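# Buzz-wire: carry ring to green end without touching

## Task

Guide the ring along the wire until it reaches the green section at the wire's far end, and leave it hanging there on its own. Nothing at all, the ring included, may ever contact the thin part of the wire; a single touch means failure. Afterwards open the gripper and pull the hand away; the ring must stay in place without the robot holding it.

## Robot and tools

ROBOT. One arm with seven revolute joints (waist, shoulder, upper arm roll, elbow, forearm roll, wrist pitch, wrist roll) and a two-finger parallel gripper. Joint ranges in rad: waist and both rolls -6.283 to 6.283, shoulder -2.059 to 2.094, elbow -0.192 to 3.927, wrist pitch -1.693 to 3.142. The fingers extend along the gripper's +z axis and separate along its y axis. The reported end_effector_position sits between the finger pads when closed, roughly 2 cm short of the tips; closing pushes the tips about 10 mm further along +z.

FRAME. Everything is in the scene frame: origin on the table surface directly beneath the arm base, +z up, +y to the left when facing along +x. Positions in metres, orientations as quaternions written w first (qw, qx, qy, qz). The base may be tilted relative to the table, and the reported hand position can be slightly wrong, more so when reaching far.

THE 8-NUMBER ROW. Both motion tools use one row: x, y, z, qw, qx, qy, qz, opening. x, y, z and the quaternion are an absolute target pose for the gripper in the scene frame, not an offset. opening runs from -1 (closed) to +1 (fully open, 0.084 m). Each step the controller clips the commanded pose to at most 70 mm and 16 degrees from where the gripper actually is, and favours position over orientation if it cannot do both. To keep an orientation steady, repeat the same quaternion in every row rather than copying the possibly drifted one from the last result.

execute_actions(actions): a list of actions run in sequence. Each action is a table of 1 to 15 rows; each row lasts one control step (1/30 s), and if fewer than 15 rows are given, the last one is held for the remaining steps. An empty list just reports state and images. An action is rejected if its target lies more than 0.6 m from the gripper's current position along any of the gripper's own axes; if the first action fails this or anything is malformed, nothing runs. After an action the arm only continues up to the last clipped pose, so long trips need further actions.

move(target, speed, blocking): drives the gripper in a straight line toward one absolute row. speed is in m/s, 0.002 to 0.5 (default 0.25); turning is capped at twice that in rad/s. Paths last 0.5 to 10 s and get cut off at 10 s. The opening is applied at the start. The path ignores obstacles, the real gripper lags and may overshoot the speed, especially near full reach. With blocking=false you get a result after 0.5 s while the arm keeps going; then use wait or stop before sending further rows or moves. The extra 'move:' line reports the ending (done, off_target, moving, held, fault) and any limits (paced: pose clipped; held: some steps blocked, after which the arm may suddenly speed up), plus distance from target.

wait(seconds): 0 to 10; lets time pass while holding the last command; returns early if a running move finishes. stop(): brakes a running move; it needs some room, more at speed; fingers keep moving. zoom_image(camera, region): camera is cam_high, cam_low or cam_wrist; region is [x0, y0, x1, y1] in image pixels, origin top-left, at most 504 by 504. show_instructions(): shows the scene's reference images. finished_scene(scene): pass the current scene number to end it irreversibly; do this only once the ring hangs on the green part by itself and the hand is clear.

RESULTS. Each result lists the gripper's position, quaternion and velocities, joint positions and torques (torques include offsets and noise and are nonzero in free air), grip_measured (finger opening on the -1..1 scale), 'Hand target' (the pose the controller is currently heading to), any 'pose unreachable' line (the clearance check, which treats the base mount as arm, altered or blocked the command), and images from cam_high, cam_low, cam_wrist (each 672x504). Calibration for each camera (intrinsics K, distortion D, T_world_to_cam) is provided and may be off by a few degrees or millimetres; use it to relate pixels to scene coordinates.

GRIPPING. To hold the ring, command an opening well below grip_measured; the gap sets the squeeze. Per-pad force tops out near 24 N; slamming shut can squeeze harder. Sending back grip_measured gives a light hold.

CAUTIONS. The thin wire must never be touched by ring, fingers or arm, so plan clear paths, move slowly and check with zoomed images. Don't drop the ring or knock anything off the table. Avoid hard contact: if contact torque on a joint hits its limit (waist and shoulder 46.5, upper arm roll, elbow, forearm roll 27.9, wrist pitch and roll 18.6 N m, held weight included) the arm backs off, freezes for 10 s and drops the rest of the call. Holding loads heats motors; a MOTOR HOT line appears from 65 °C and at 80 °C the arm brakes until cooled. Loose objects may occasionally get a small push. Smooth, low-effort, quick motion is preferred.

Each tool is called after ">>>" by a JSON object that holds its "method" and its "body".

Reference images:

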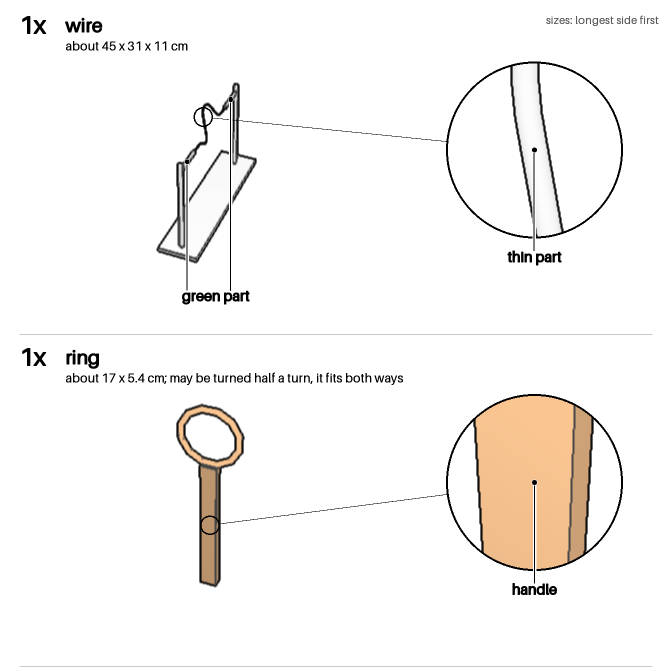

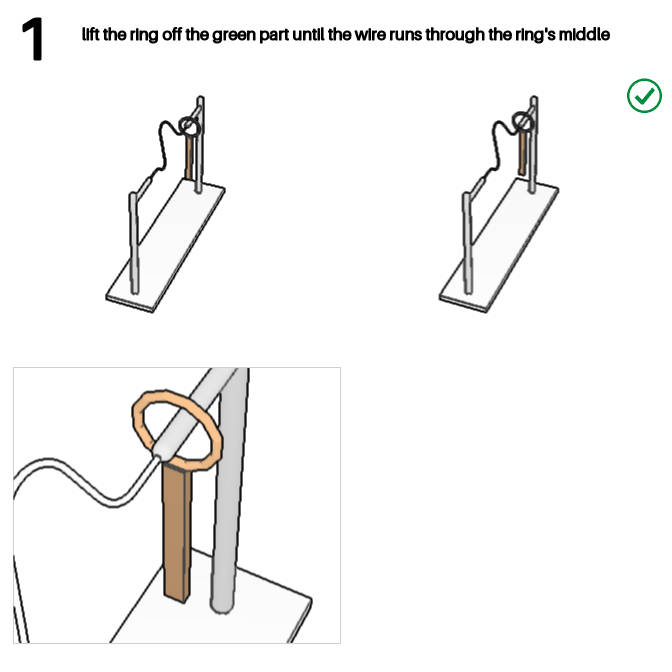

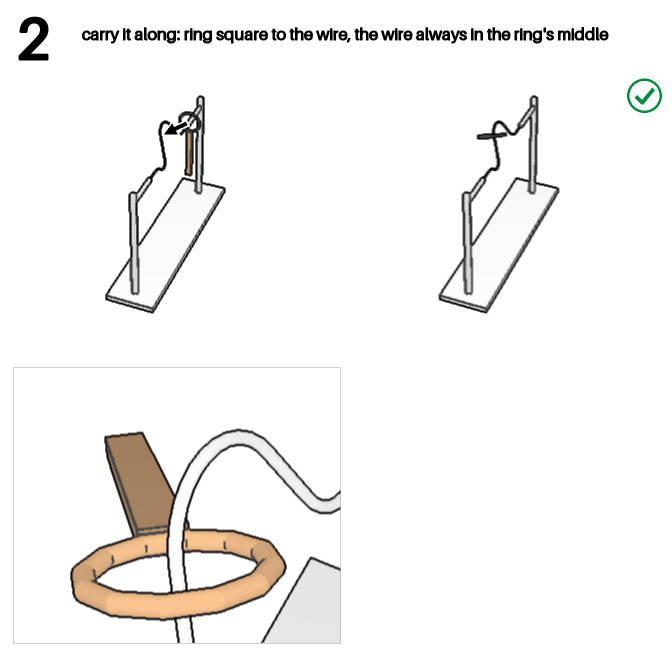

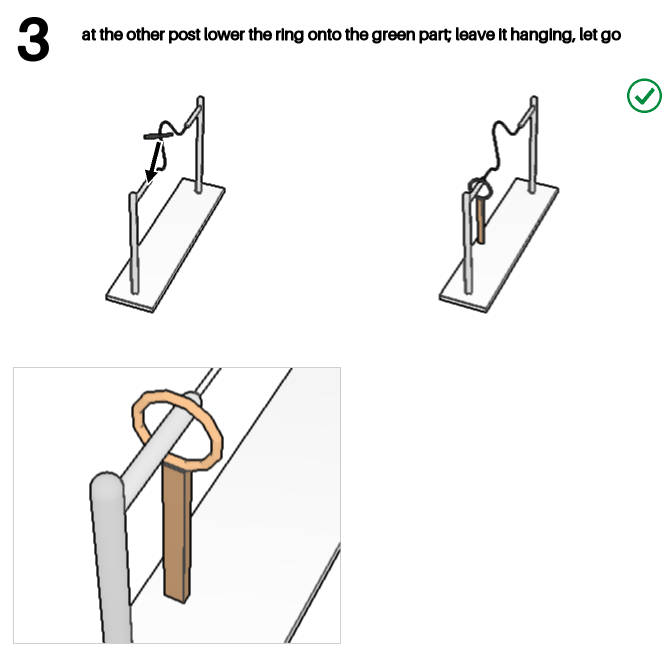

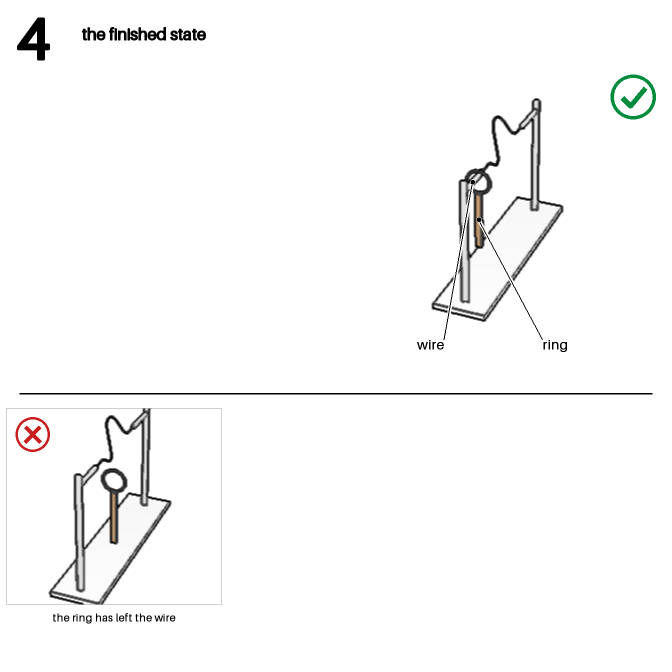

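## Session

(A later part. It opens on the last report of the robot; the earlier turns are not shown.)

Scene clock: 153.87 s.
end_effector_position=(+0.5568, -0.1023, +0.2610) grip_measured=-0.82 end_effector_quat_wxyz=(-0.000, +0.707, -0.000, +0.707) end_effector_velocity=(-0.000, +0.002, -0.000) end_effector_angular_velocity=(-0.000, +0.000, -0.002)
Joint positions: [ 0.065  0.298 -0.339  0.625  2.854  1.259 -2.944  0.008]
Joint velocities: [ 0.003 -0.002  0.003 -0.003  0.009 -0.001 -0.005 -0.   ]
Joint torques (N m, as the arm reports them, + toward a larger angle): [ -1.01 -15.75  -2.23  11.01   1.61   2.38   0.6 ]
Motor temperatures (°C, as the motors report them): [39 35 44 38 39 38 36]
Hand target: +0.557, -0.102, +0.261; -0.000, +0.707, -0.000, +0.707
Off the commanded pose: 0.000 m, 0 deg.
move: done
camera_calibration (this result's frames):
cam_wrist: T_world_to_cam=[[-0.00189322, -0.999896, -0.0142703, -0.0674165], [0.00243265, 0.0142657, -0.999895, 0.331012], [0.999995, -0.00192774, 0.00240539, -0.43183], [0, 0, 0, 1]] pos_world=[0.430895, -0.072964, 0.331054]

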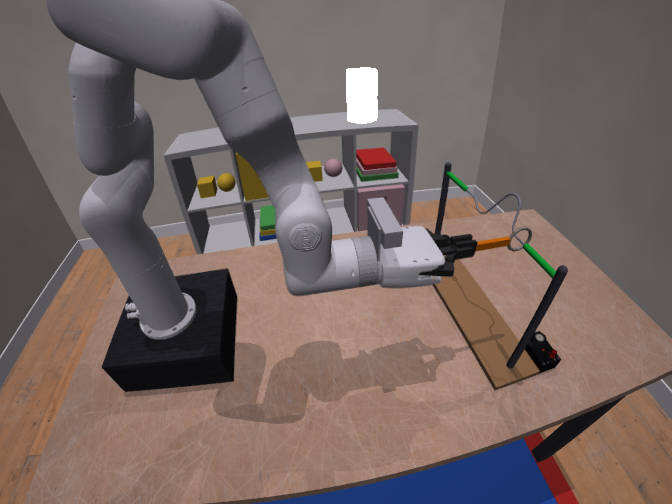

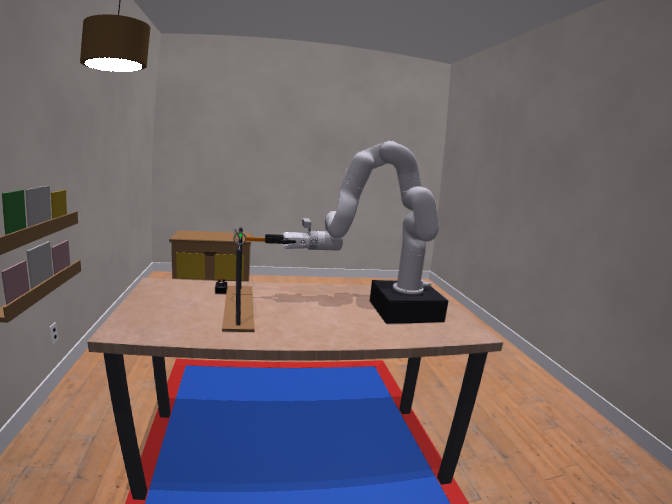

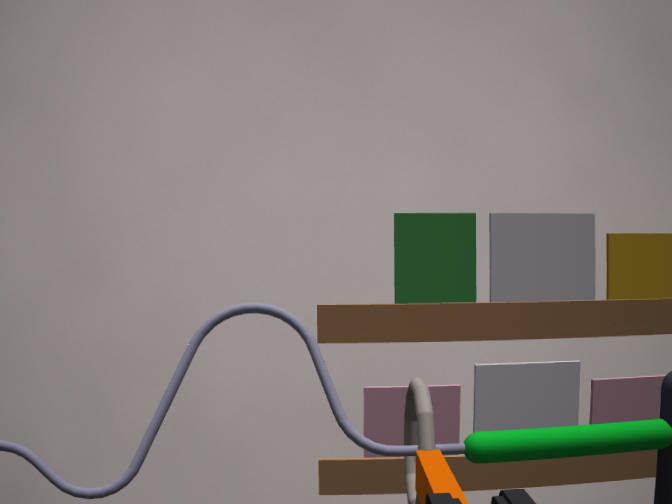

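>>> {"method": "move", "body": {"target": [0.558,-0.087,0.2635,-0.153,0.6903,-0.153,0.6903,-1], "speed": 0.1}}

>>> {"method": "move", "body": {"target": [0.561,-0.0776,0.271,-0.3265,0.6272,-0.3265,0.6272,-1], "speed": 0.1}}

>>> {"method": "zoom_image", "body": {"camera": "cam_low", "region": [210, 210, 280, 280]}}

>>> {"method": "zoom_image", "body": {"camera": "cam_high", "region": [440, 160, 580, 300]}}

Scene clock: 160.83 s.
end_effector_position=(+0.5579, -0.0870, +0.2635) grip_measured=-0.82 end_effector_quat_wxyz=(-0.153, +0.690, -0.153, +0.690) end_effector_velocity=(+0.000, +0.001, +0.000) end_effector_angular_velocity=(+0.010, -0.001, +0.002)
Joint positions: [ 0.035  0.276 -0.268  0.616  2.89   1.241 -2.543  0.008]
Joint velocities: [-0.    -0.001  0.003  0.    -0.    -0.     0.01   0.   ]
Joint torques (N m, as the arm reports them, + toward a larger angle): [ -0.78 -15.98  -1.82  11.7    1.31   2.48   0.35]
Motor temperatures (°C, as the motors report them): [39 35 44 38 39 38 36]
Hand target: +0.558, -0.087, +0.264; -0.153, +0.690, -0.153, +0.690
Off the commanded pose: 0.000 m, 0 deg.
move: done
camera_calibration (this result's frames):
cam_wrist: T_world_to_cam=[[-0.00181381, -0.900756, -0.434322, 0.0671999], [0.00249732, 0.434317, -0.900756, 0.343723], [0.999995, -0.00271844, 0.00146171, -0.432745], [0, 0, 0, 1]] pos_world=[0.432007, -0.0899306, 0.33943]

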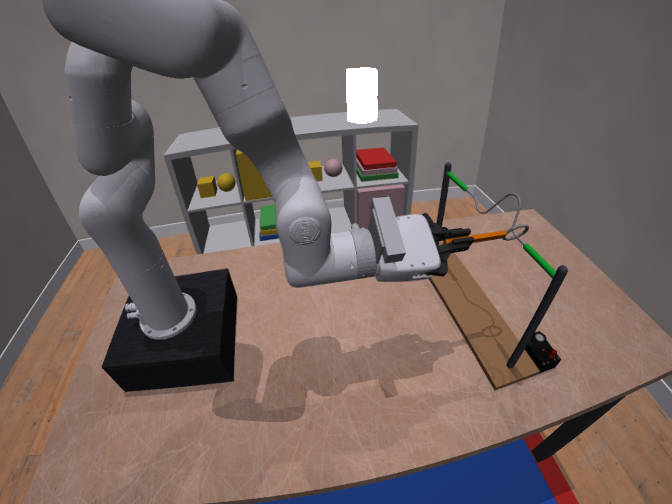

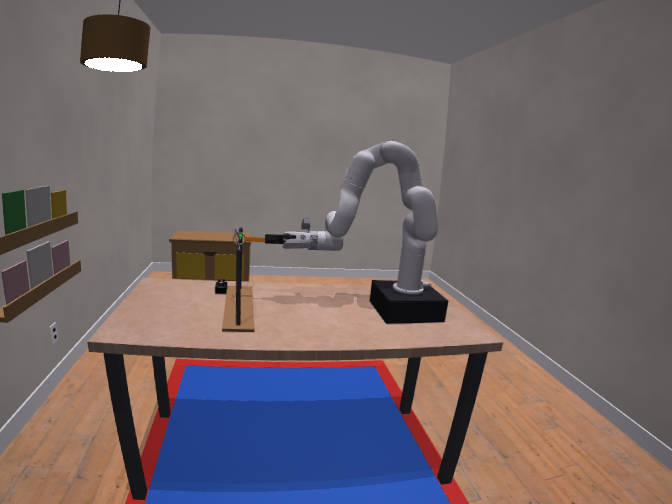

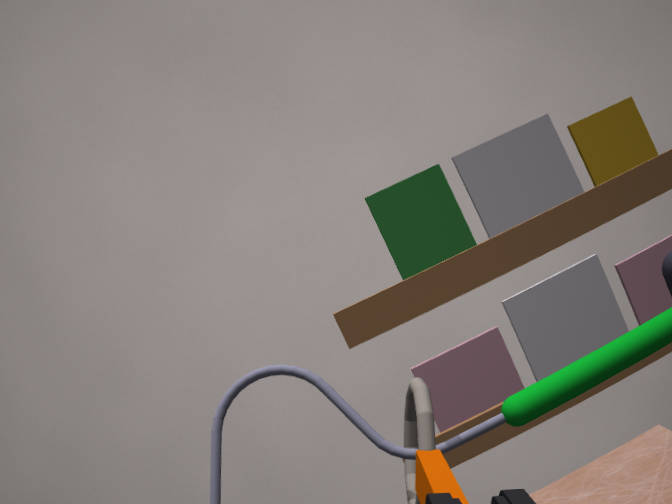

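Scene clock: 163.80 s.
end_effector_position=(+0.5609, -0.0776, +0.2710) grip_measured=-0.82 end_effector_quat_wxyz=(-0.326, +0.627, -0.326, +0.627) end_effector_velocity=(+0.000, +0.001, -0.000) end_effector_angular_velocity=(+0.011, +0.000, +0.001)
Joint positions: [-0.007  0.248 -0.2    0.618  2.911  1.207 -2.043  0.008]
Joint velocities: [-0.001 -0.     0.003  0.     0.    -0.001  0.011 -0.   ]
Joint torques (N m, as the arm reports them, + toward a larger angle): [ -0.7  -16.13  -1.4   11.62   1.32   2.52   0.55]
Motor temperatures (°C, as the motors report them): [39 35 44 38 39 38 36]
Hand target: +0.561, -0.078, +0.271; -0.326, +0.627, -0.326, +0.627
Off the commanded pose: 0.000 m, 0 deg.
move: done
camera_calibration (this result's frames):
cam_wrist: T_world_to_cam=[[-0.00181737, -0.562864, -0.826548, 0.211469], [0.00251298, 0.826544, -0.562867, 0.285237], [0.999995, -0.00310003, -0.0000876701, -0.435343], [0, 0, 0, 1]] pos_world=[0.435009, -0.118082, 0.335302]

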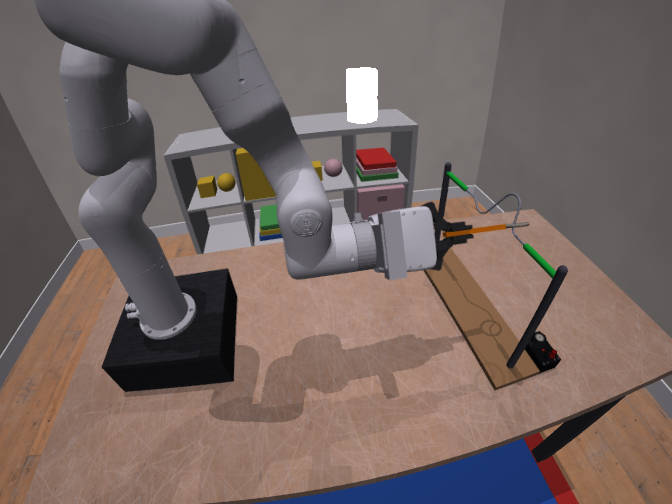

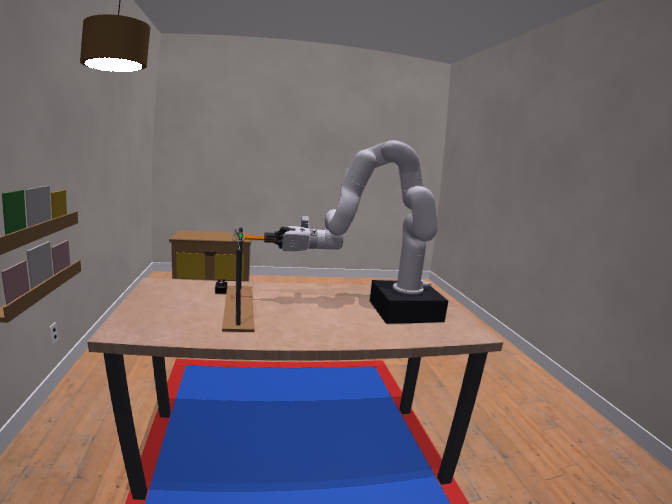

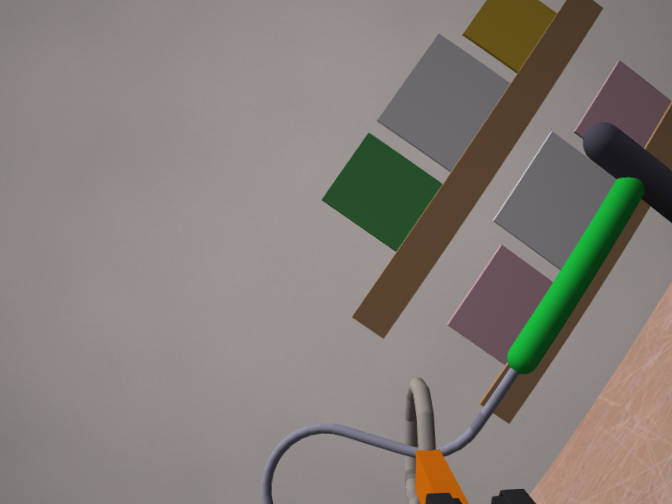

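Region (210, 210, 280, 280) of cam_low's 672x504 image, scaled by 7.200, with more detail than that image has.

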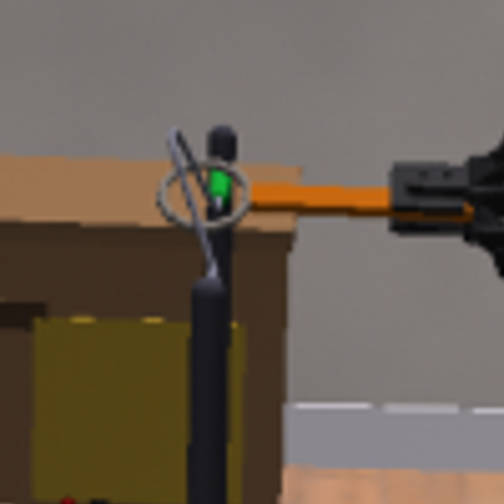

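Region (440, 160, 580, 300) of cam_high's 672x504 image, scaled by 3.600, with more detail than that image has.

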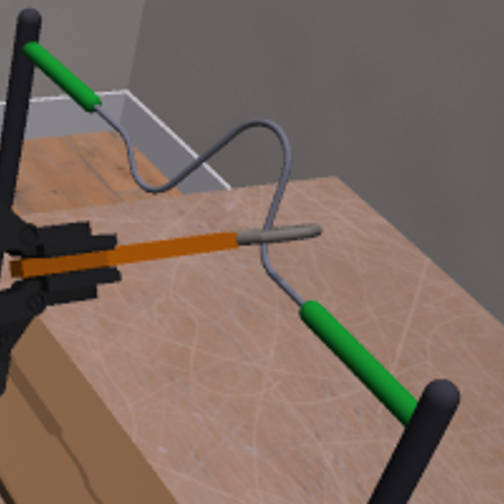

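>>> {"method": "move", "body": {"target": [0.565,-0.070,0.287,-0.3265,0.6272,-0.3265,0.6272,-1], "speed": 0.04}}

>>> {"method": "zoom_image", "body": {"camera": "cam_low", "region": [210, 210, 280, 280]}}

>>> {"method": "zoom_image", "body": {"camera": "cam_high", "region": [460, 160, 560, 260]}}

Scene clock: 168.77 s.
end_effector_position=(+0.5648, -0.0701, +0.2867) grip_measured=-0.82 end_effector_quat_wxyz=(-0.326, +0.627, -0.327, +0.627) end_effector_velocity=(+0.000, +0.001, +0.001) end_effector_angular_velocity=(+0.000, +0.002, -0.000)
Joint positions: [ 0.006  0.202 -0.19   0.625  2.929  1.151 -2.049  0.008]
Joint velocities: [ 0.001 -0.004  0.001  0.001  0.002 -0.007 -0.     0.   ]
Joint torques (N m, as the arm reports them, + toward a larger angle): [ -0.85 -15.06  -1.46  12.3    0.96   2.69   0.38]
Motor temperatures (°C, as the motors report them): [39 35 44 38 39 38 36]
Hand target: +0.565, -0.070, +0.287; -0.327, +0.627, -0.327, +0.627
Off the commanded pose: 0.000 m, 0 deg.
move: done
camera_calibration (this result's frames):
cam_wrist: T_world_to_cam=[[-0.00195148, -0.561908, -0.827198, 0.22905], [0.00243223, 0.827194, -0.561911, 0.287686], [0.999995, -0.00310849, -0.000247561, -0.43917], [0, 0, 0, 1]] pos_world=[0.438915, -0.110632, 0.351015]

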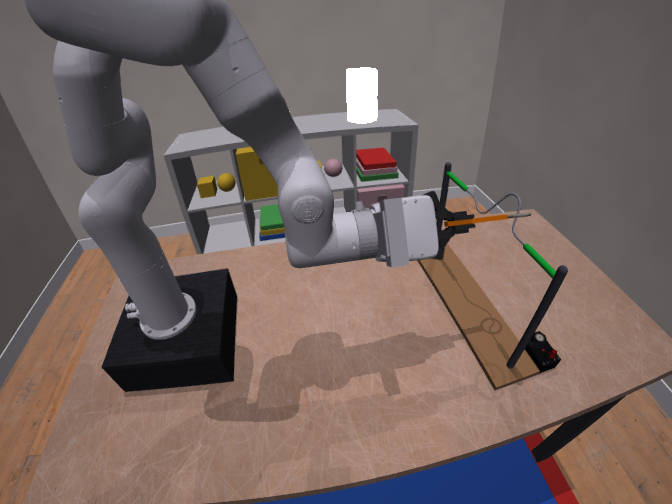

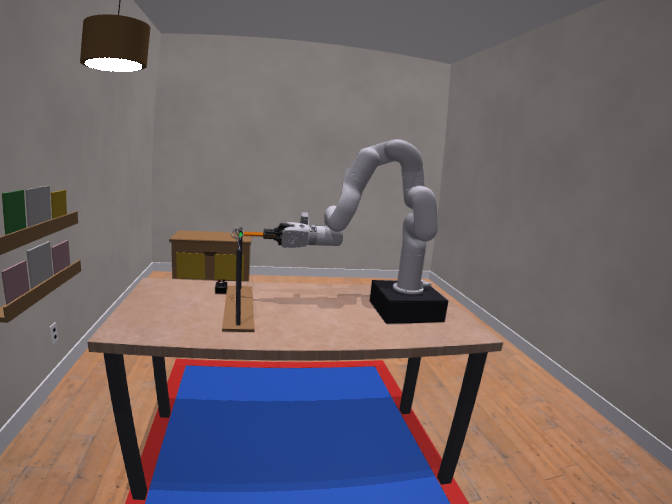

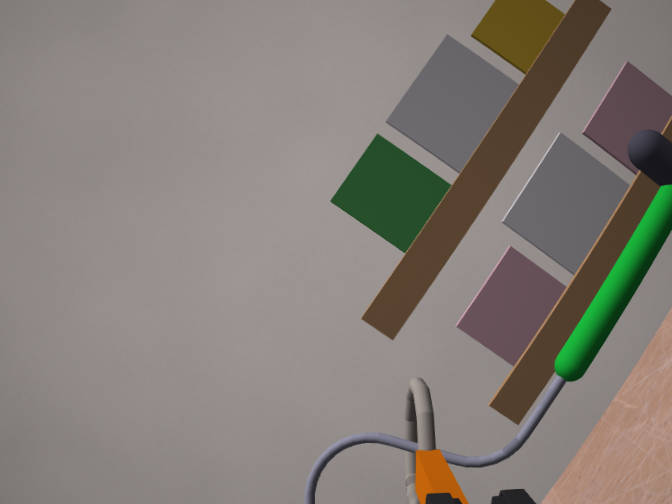

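Region (210, 210, 280, 280) of cam_low's 672x504 image, scaled by 7.200, with more detail than that image has.

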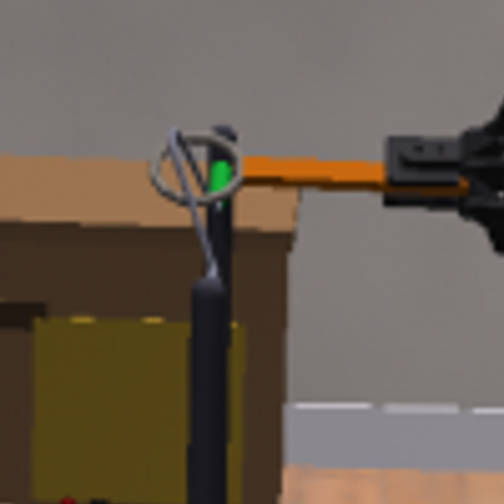

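Region (460, 160, 560, 260) of cam_high's 672x504 image, scaled by 5.040, with more detail than that image has.

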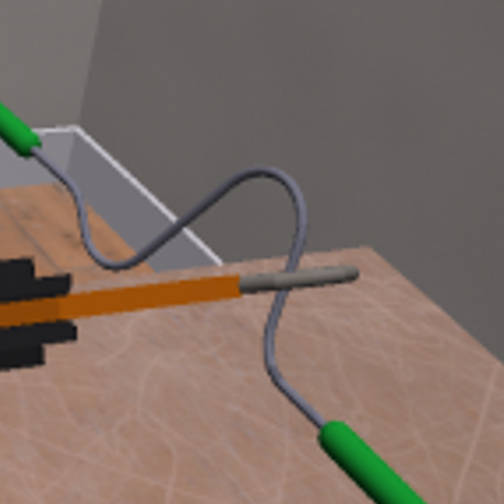

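>>> {"method": "move", "body": {"target": [0.572,-0.0625,0.302,-0.3265,0.6272,-0.3265,0.6272,-1], "speed": 0.04}}

>>> {"method": "move", "body": {"target": [0.575,-0.053,0.309,-0.183,0.683,-0.183,0.683,-1], "speed": 0.1}}

>>> {"method": "move", "body": {"target": [0.576,-0.041,0.311,0,0.7071,0,0.7071,-1], "speed": 0.1}}

>>> {"method": "zoom_image", "body": {"camera": "cam_low", "region": [210, 210, 280, 280]}}

>>> {"method": "zoom_image", "body": {"camera": "cam_high", "region": [460, 160, 560, 260]}}

Scene clock: 172.97 s.
end_effector_position=(+0.5718, -0.0626, +0.3018) grip_measured=-0.82 end_effector_quat_wxyz=(-0.326, +0.627, -0.327, +0.627) end_effector_velocity=(+0.001, +0.001, +0.001) end_effector_angular_velocity=(+0.000, +0.002, -0.001)
Joint positions: [ 0.02   0.169 -0.18   0.647  2.949  1.095 -2.055  0.008]
Joint velocities: [ 0.001 -0.003  0.001  0.003  0.003 -0.007 -0.001 -0.   ]
Joint torques (N m, as the arm reports them, + toward a larger angle): [ -0.68 -16.1   -1.1   12.7    1.19   2.59   0.36]
Motor temperatures (°C, as the motors report them): [39 35 44 39 39 38 36]
Hand target: +0.572, -0.062, +0.302; -0.327, +0.627, -0.327, +0.627
Off the commanded pose: 0.000 m, 0 deg.
move: done
camera_calibration (this result's frames):
cam_wrist: T_world_to_cam=[[-0.00196674, -0.561896, -0.827206, 0.245715], [0.00242854, 0.827202, -0.561899, 0.289892], [0.999995, -0.00311402, -0.000262306, -0.4461], [0, 0, 0, 1]] pos_world=[0.445877, -0.103122, 0.36603]

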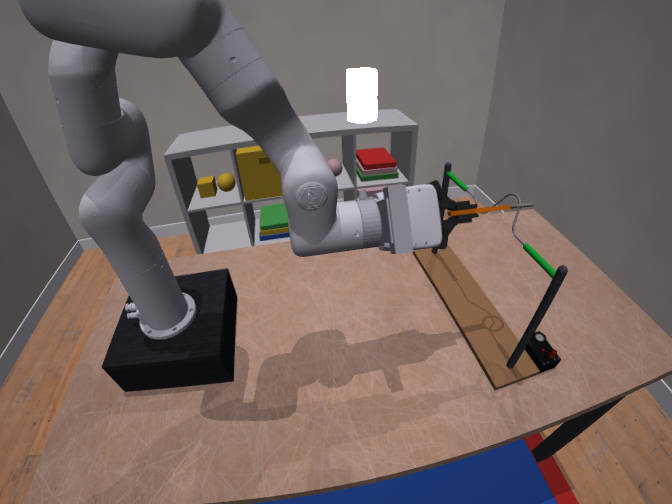

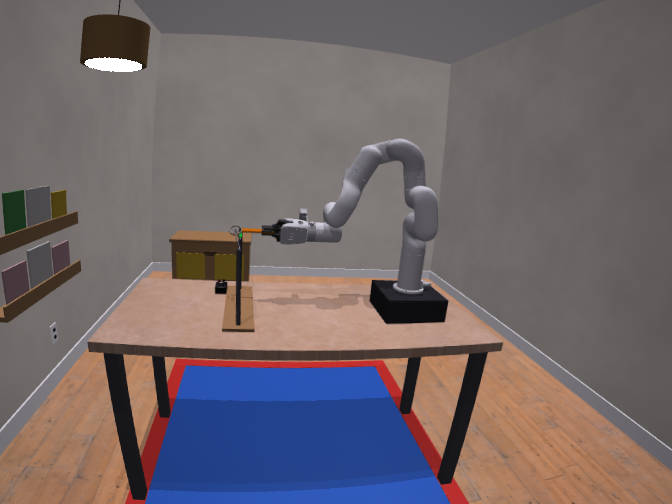

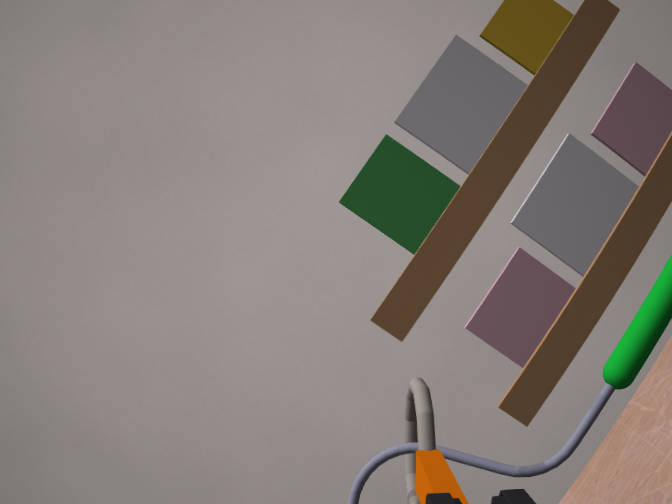

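Scene clock: 175.50 s.
end_effector_position=(+0.5749, -0.0530, +0.3090) grip_measured=-0.82 end_effector_quat_wxyz=(-0.183, +0.683, -0.183, +0.683) end_effector_velocity=(+0.000, +0.001, +0.000) end_effector_angular_velocity=(-0.009, -0.000, +0.001)
Joint positions: [ 0.067  0.153 -0.199  0.655  2.977  1.068 -2.5    0.008]
Joint velocities: [ 0.001 -0.     0.002  0.     0.002 -0.    -0.01  -0.   ]
Joint torques (N m, as the arm reports them, + toward a larger angle): [ -0.38 -15.7   -1.64  13.08   1.     2.39   0.32]
Motor temperatures (°C, as the motors report them): [39 35 44 39 39 38 36]
Hand target: +0.575, -0.053, +0.309; -0.183, +0.683, -0.183, +0.683
Off the commanded pose: 0.000 m, 0 deg.
move: done
camera_calibration (this result's frames):
cam_wrist: T_world_to_cam=[[-0.001751, -0.858325, -0.513104, 0.144188], [0.00243564, 0.513099, -0.858326, 0.360956], [0.999996, -0.00275267, 0.00119214, -0.449636], [0, 0, 0, 1]] pos_world=[0.449008, -0.0626845, 0.384337]

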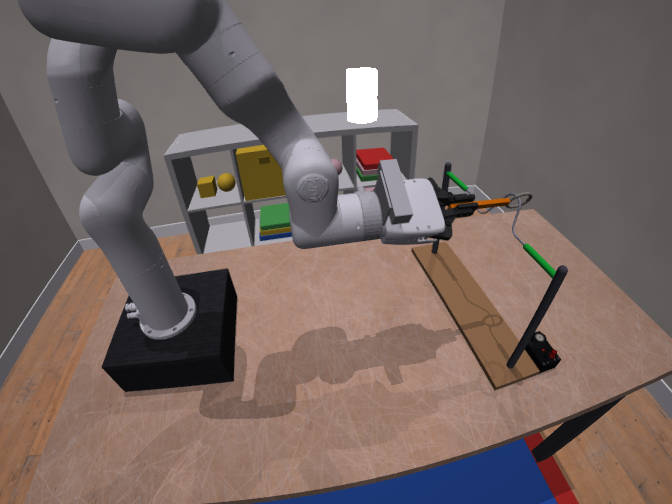

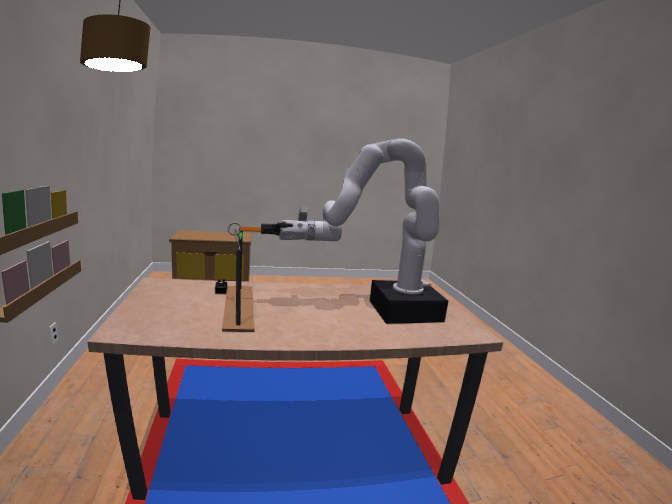

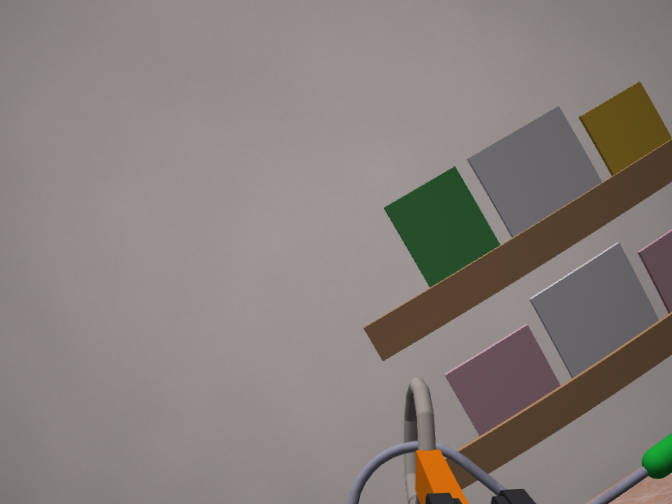

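Scene clock: 178.47 s.
end_effector_position=(+0.5759, -0.0410, +0.3110) grip_measured=-0.82 end_effector_quat_wxyz=(-0.000, +0.707, -0.000, +0.707) end_effector_velocity=(+0.000, -0.001, +0.000) end_effector_angular_velocity=(-0.010, -0.001, -0.003)
Joint positions: [ 0.12   0.146 -0.219  0.654  3.014  1.058 -3.039  0.008]
Joint velocities: [ 0.001 -0.    -0.002  0.001  0.003 -0.    -0.011 -0.   ]
Joint torques (N m, as the arm reports them, + toward a larger angle): [ -1.33 -15.33  -1.5   13.04   1.33   2.52   0.39]
Motor temperatures (°C, as the motors report them): [39 35 44 39 39 38 36]
Hand target: +0.576, -0.041, +0.311; -0.000, +0.707, -0.000, +0.707
Off the commanded pose: 0.000 m, 0 deg.
move: done
camera_calibration (this result's frames):
cam_wrist: T_world_to_cam=[[-0.00171352, -0.999882, -0.0152383, -0.00514109], [0.00247169, 0.015234, -0.999881, 0.38011], [0.999995, -0.00175098, 0.00244529, -0.45097], [0, 0, 0, 1]] pos_world=[0.450019, -0.0117207, 0.381089]

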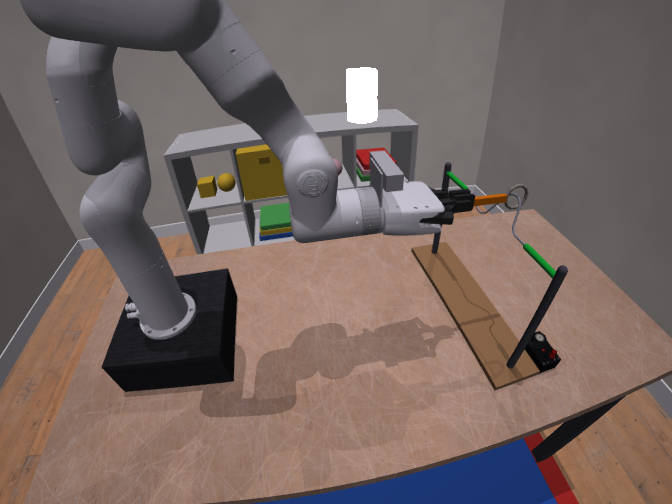

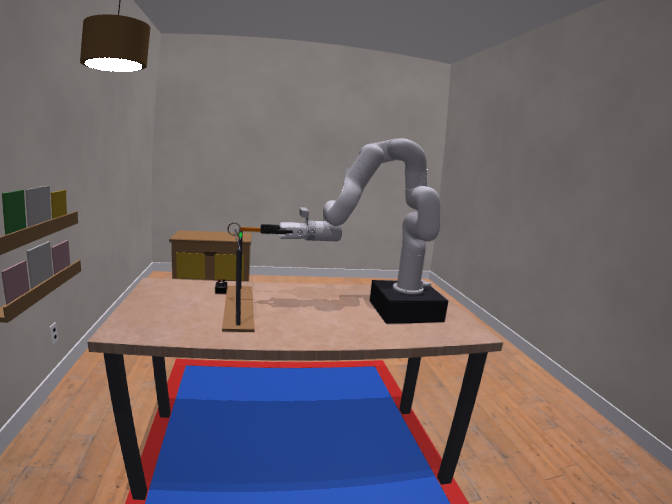

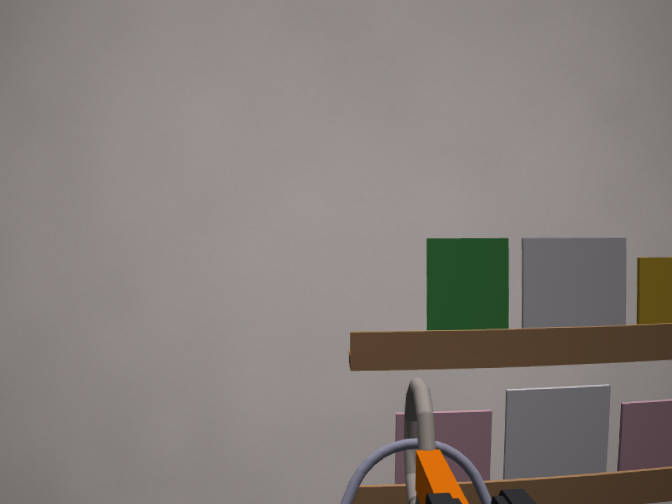

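Region (210, 210, 280, 280) of cam_low's 672x504 image, scaled by 7.200, with more detail than that image has.

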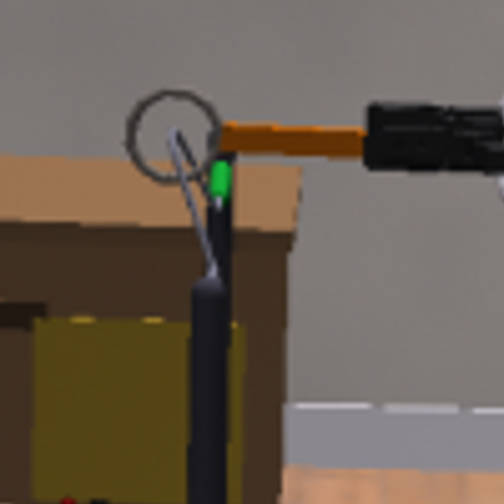

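Region (460, 160, 560, 260) of cam_high's 672x504 image, scaled by 5.040, with more detail than that image has.

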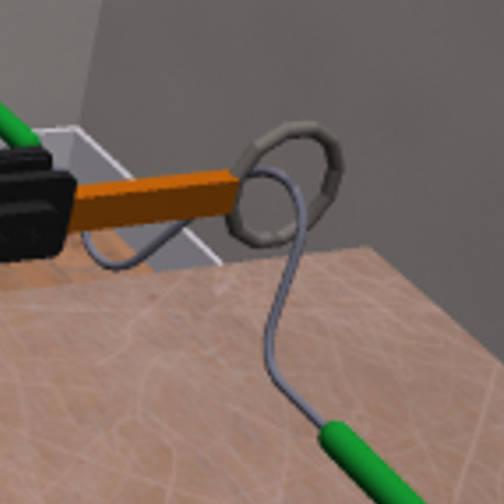

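>>> {"method": "move", "body": {"target": [0.575,-0.030,0.309,0.183,0.683,0.183,0.683,-1], "speed": 0.1}}

>>> {"method": "move", "body": {"target": [0.573,-0.022,0.302,0.3265,0.6272,0.3265,0.6272,-1], "speed": 0.1}}

>>> {"method": "move", "body": {"target": [0.564,-0.011,0.280,0.3265,0.6272,0.3265,0.6272,-1], "speed": 0.04}}

>>> {"method": "zoom_image", "body": {"camera": "cam_low", "region": [210, 210, 280, 280]}}

>>> {"method": "zoom_image", "body": {"camera": "cam_high", "region": [440, 140, 540, 240]}}

Scene clock: 185.97 s.
end_effector_position=(+0.5750, -0.0300, +0.3090) grip_measured=-0.82 end_effector_quat_wxyz=(+0.183, +0.683, +0.183, +0.683) end_effector_velocity=(+0.000, -0.000, -0.000) end_effector_angular_velocity=(-0.011, +0.000, -0.002)
Joint positions: [ 0.171  0.147 -0.241  0.647  3.049  1.063 -3.577  0.008]
Joint velocities: [ 0.001  0.    -0.001  0.     0.002  0.    -0.012 -0.   ]
Joint torques (N m, as the arm reports them, + toward a larger angle): [ -0.89 -14.96  -1.53  12.85   1.33   2.42   0.66]
Motor temperatures (°C, as the motors report them): [39 35 44 39 39 38 36]
Hand target: +0.575, -0.030, +0.309; +0.183, +0.683, +0.183, +0.683
Off the commanded pose: 0.000 m, 0 deg.
move: done
camera_calibration (this result's frames):
cam_wrist: T_world_to_cam=[[-0.00171395, -0.873546, 0.486739, -0.145495], [0.00251839, -0.486742, -0.873542, 0.323819], [0.999995, -0.000271406, 0.00303418, -0.450105], [0, 0, 0, 1]] pos_world=[0.449039, 0.0303979, 0.355053]

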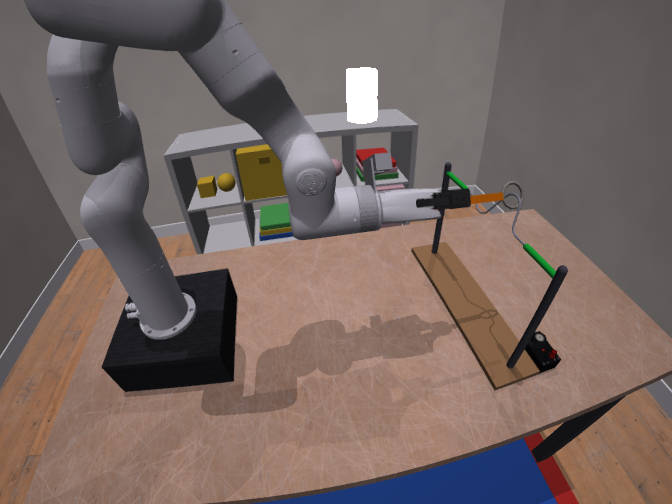

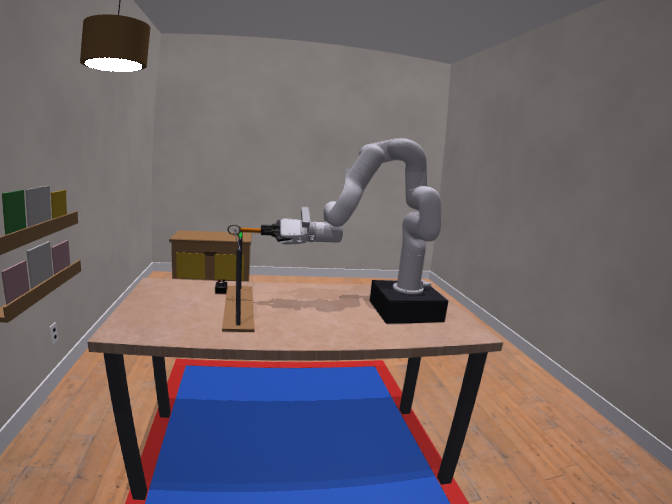

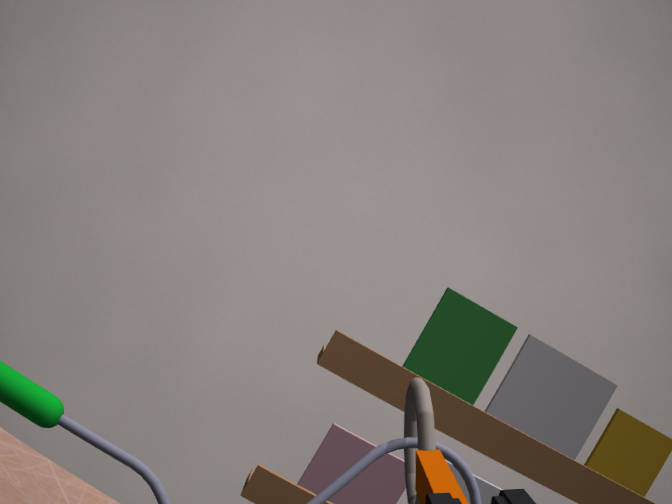

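Scene clock: 188.50 s.
end_effector_position=(+0.5730, -0.0220, +0.3020) grip_measured=-0.82 end_effector_quat_wxyz=(+0.326, +0.627, +0.326, +0.627) end_effector_velocity=(+0.000, +0.001, +0.000) end_effector_angular_velocity=(-0.010, -0.001, +0.002)
Joint positions: [ 0.214  0.162 -0.261  0.636  3.076  1.086 -4.021  0.008]
Joint velocities: [ 0.001 -0.     0.002  0.     0.001  0.001 -0.011  0.   ]
Joint torques (N m, as the arm reports them, + toward a larger angle): [ -0.28 -15.1   -1.22  12.84   1.13   2.36   0.34]
Motor temperatures (°C, as the motors report them): [39 35 44 39 39 38 36]
Hand target: +0.573, -0.022, +0.302; +0.326, +0.627, +0.326, +0.627
Off the commanded pose: 0.000 m, 0 deg.
move: done
camera_calibration (this result's frames):
cam_wrist: T_world_to_cam=[[-0.00175172, -0.585948, 0.810347, -0.226491], [0.00254436, -0.810348, -0.585944, 0.227616], [0.999995, 0.0010354, 0.00291036, -0.448048], [0, 0, 0, 1]] pos_world=[0.44707, 0.0522005, 0.318211]

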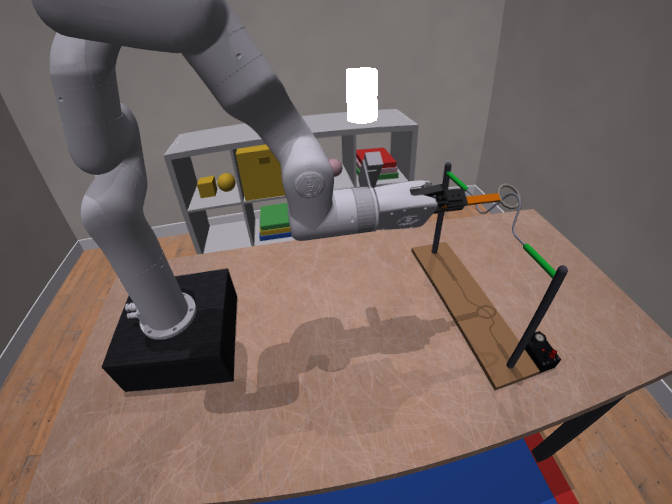

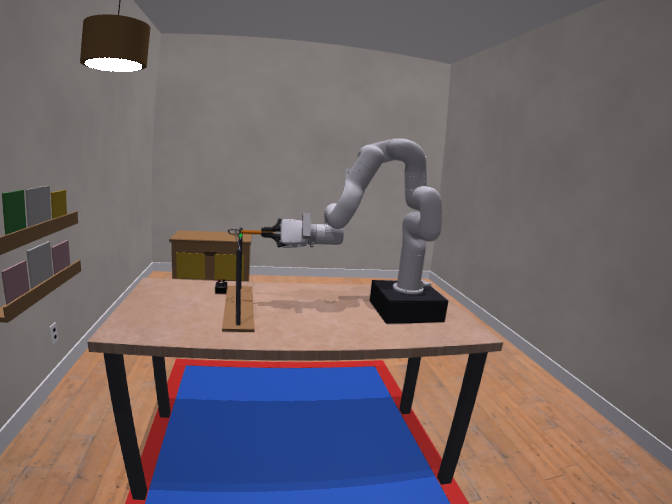

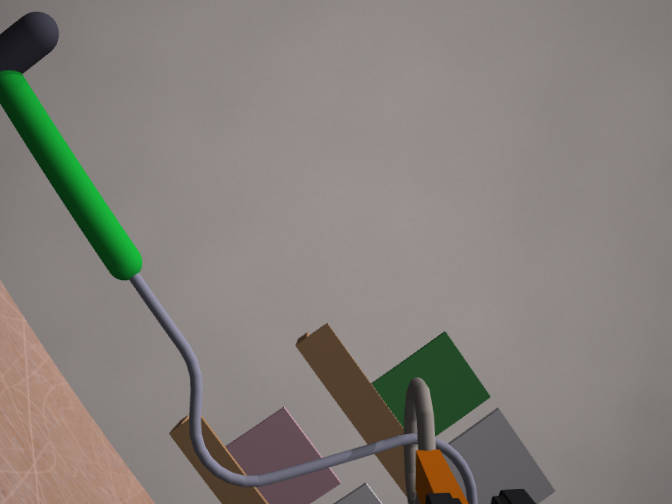

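Scene clock: 189.50 s.
end_effector_position=(+0.5641, -0.0112, +0.2802) grip_measured=-0.82 end_effector_quat_wxyz=(+0.327, +0.627, +0.326, +0.627) end_effector_velocity=(-0.000, +0.002, -0.001) end_effector_angular_velocity=(+0.001, -0.002, +0.002)
Joint positions: [ 0.228  0.207 -0.244  0.602  3.115  1.163 -4.034  0.008]
Joint velocities: [ 0.001  0.003  0.004 -0.002  0.004  0.007 -0.001 -0.   ]
Joint torques (N m, as the arm reports them, + toward a larger angle): [ -1.09 -15.6   -1.99  11.78   1.13   2.63   0.45]
Motor temperatures (°C, as the motors report them): [39 35 44 39 39 38 36]
Hand target: +0.564, -0.011, +0.280; +0.326, +0.627, +0.327, +0.627
Off the commanded pose: 0.000 m, 0 deg.
move: done
camera_calibration (this result's frames):
cam_wrist: T_world_to_cam=[[-0.00197489, -0.58507, 0.81098, -0.20255], [0.00254122, -0.810982, -0.585066, 0.223439], [0.999995, 0.000905438, 0.00308839, -0.439191], [0, 0, 0, 1]] pos_world=[0.438221, 0.0630967, 0.296347]

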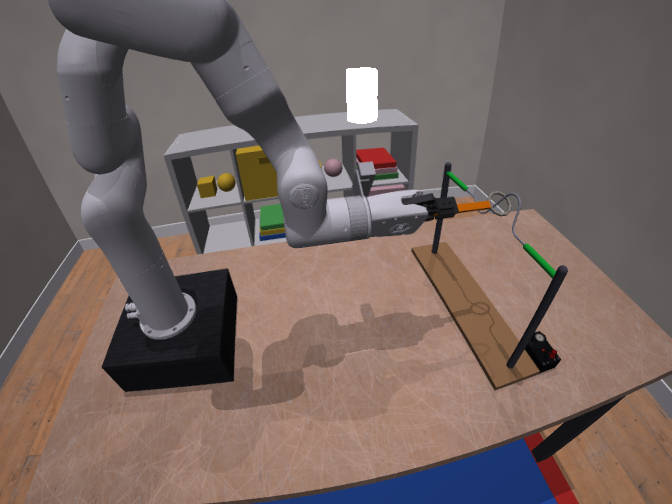

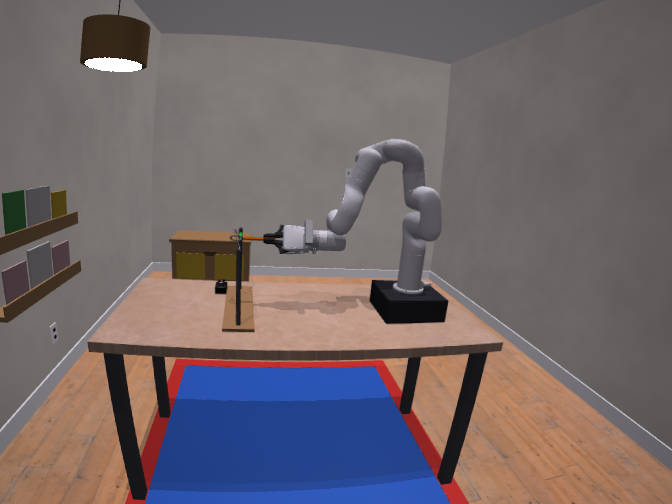

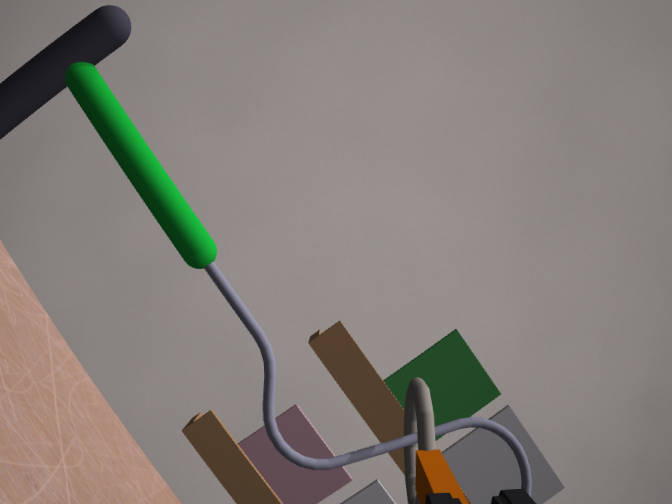

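Region (210, 210, 280, 280) of cam_low's 672x504 image, scaled by 7.200, with more detail than that image has.

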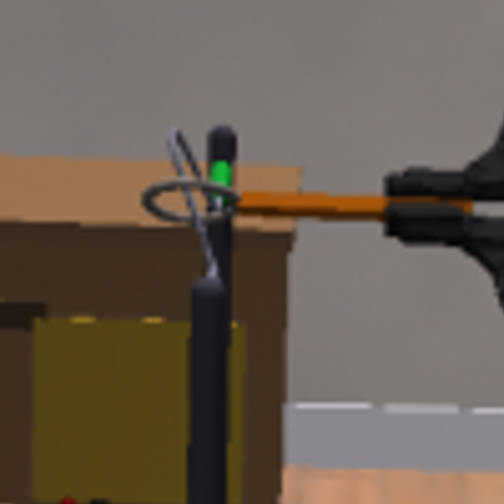

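Region (440, 140, 540, 240) of cam_high's 672x504 image, scaled by 5.040, with more detail than that image has.

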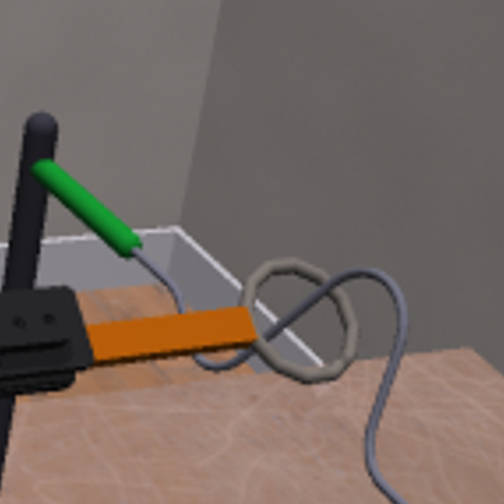

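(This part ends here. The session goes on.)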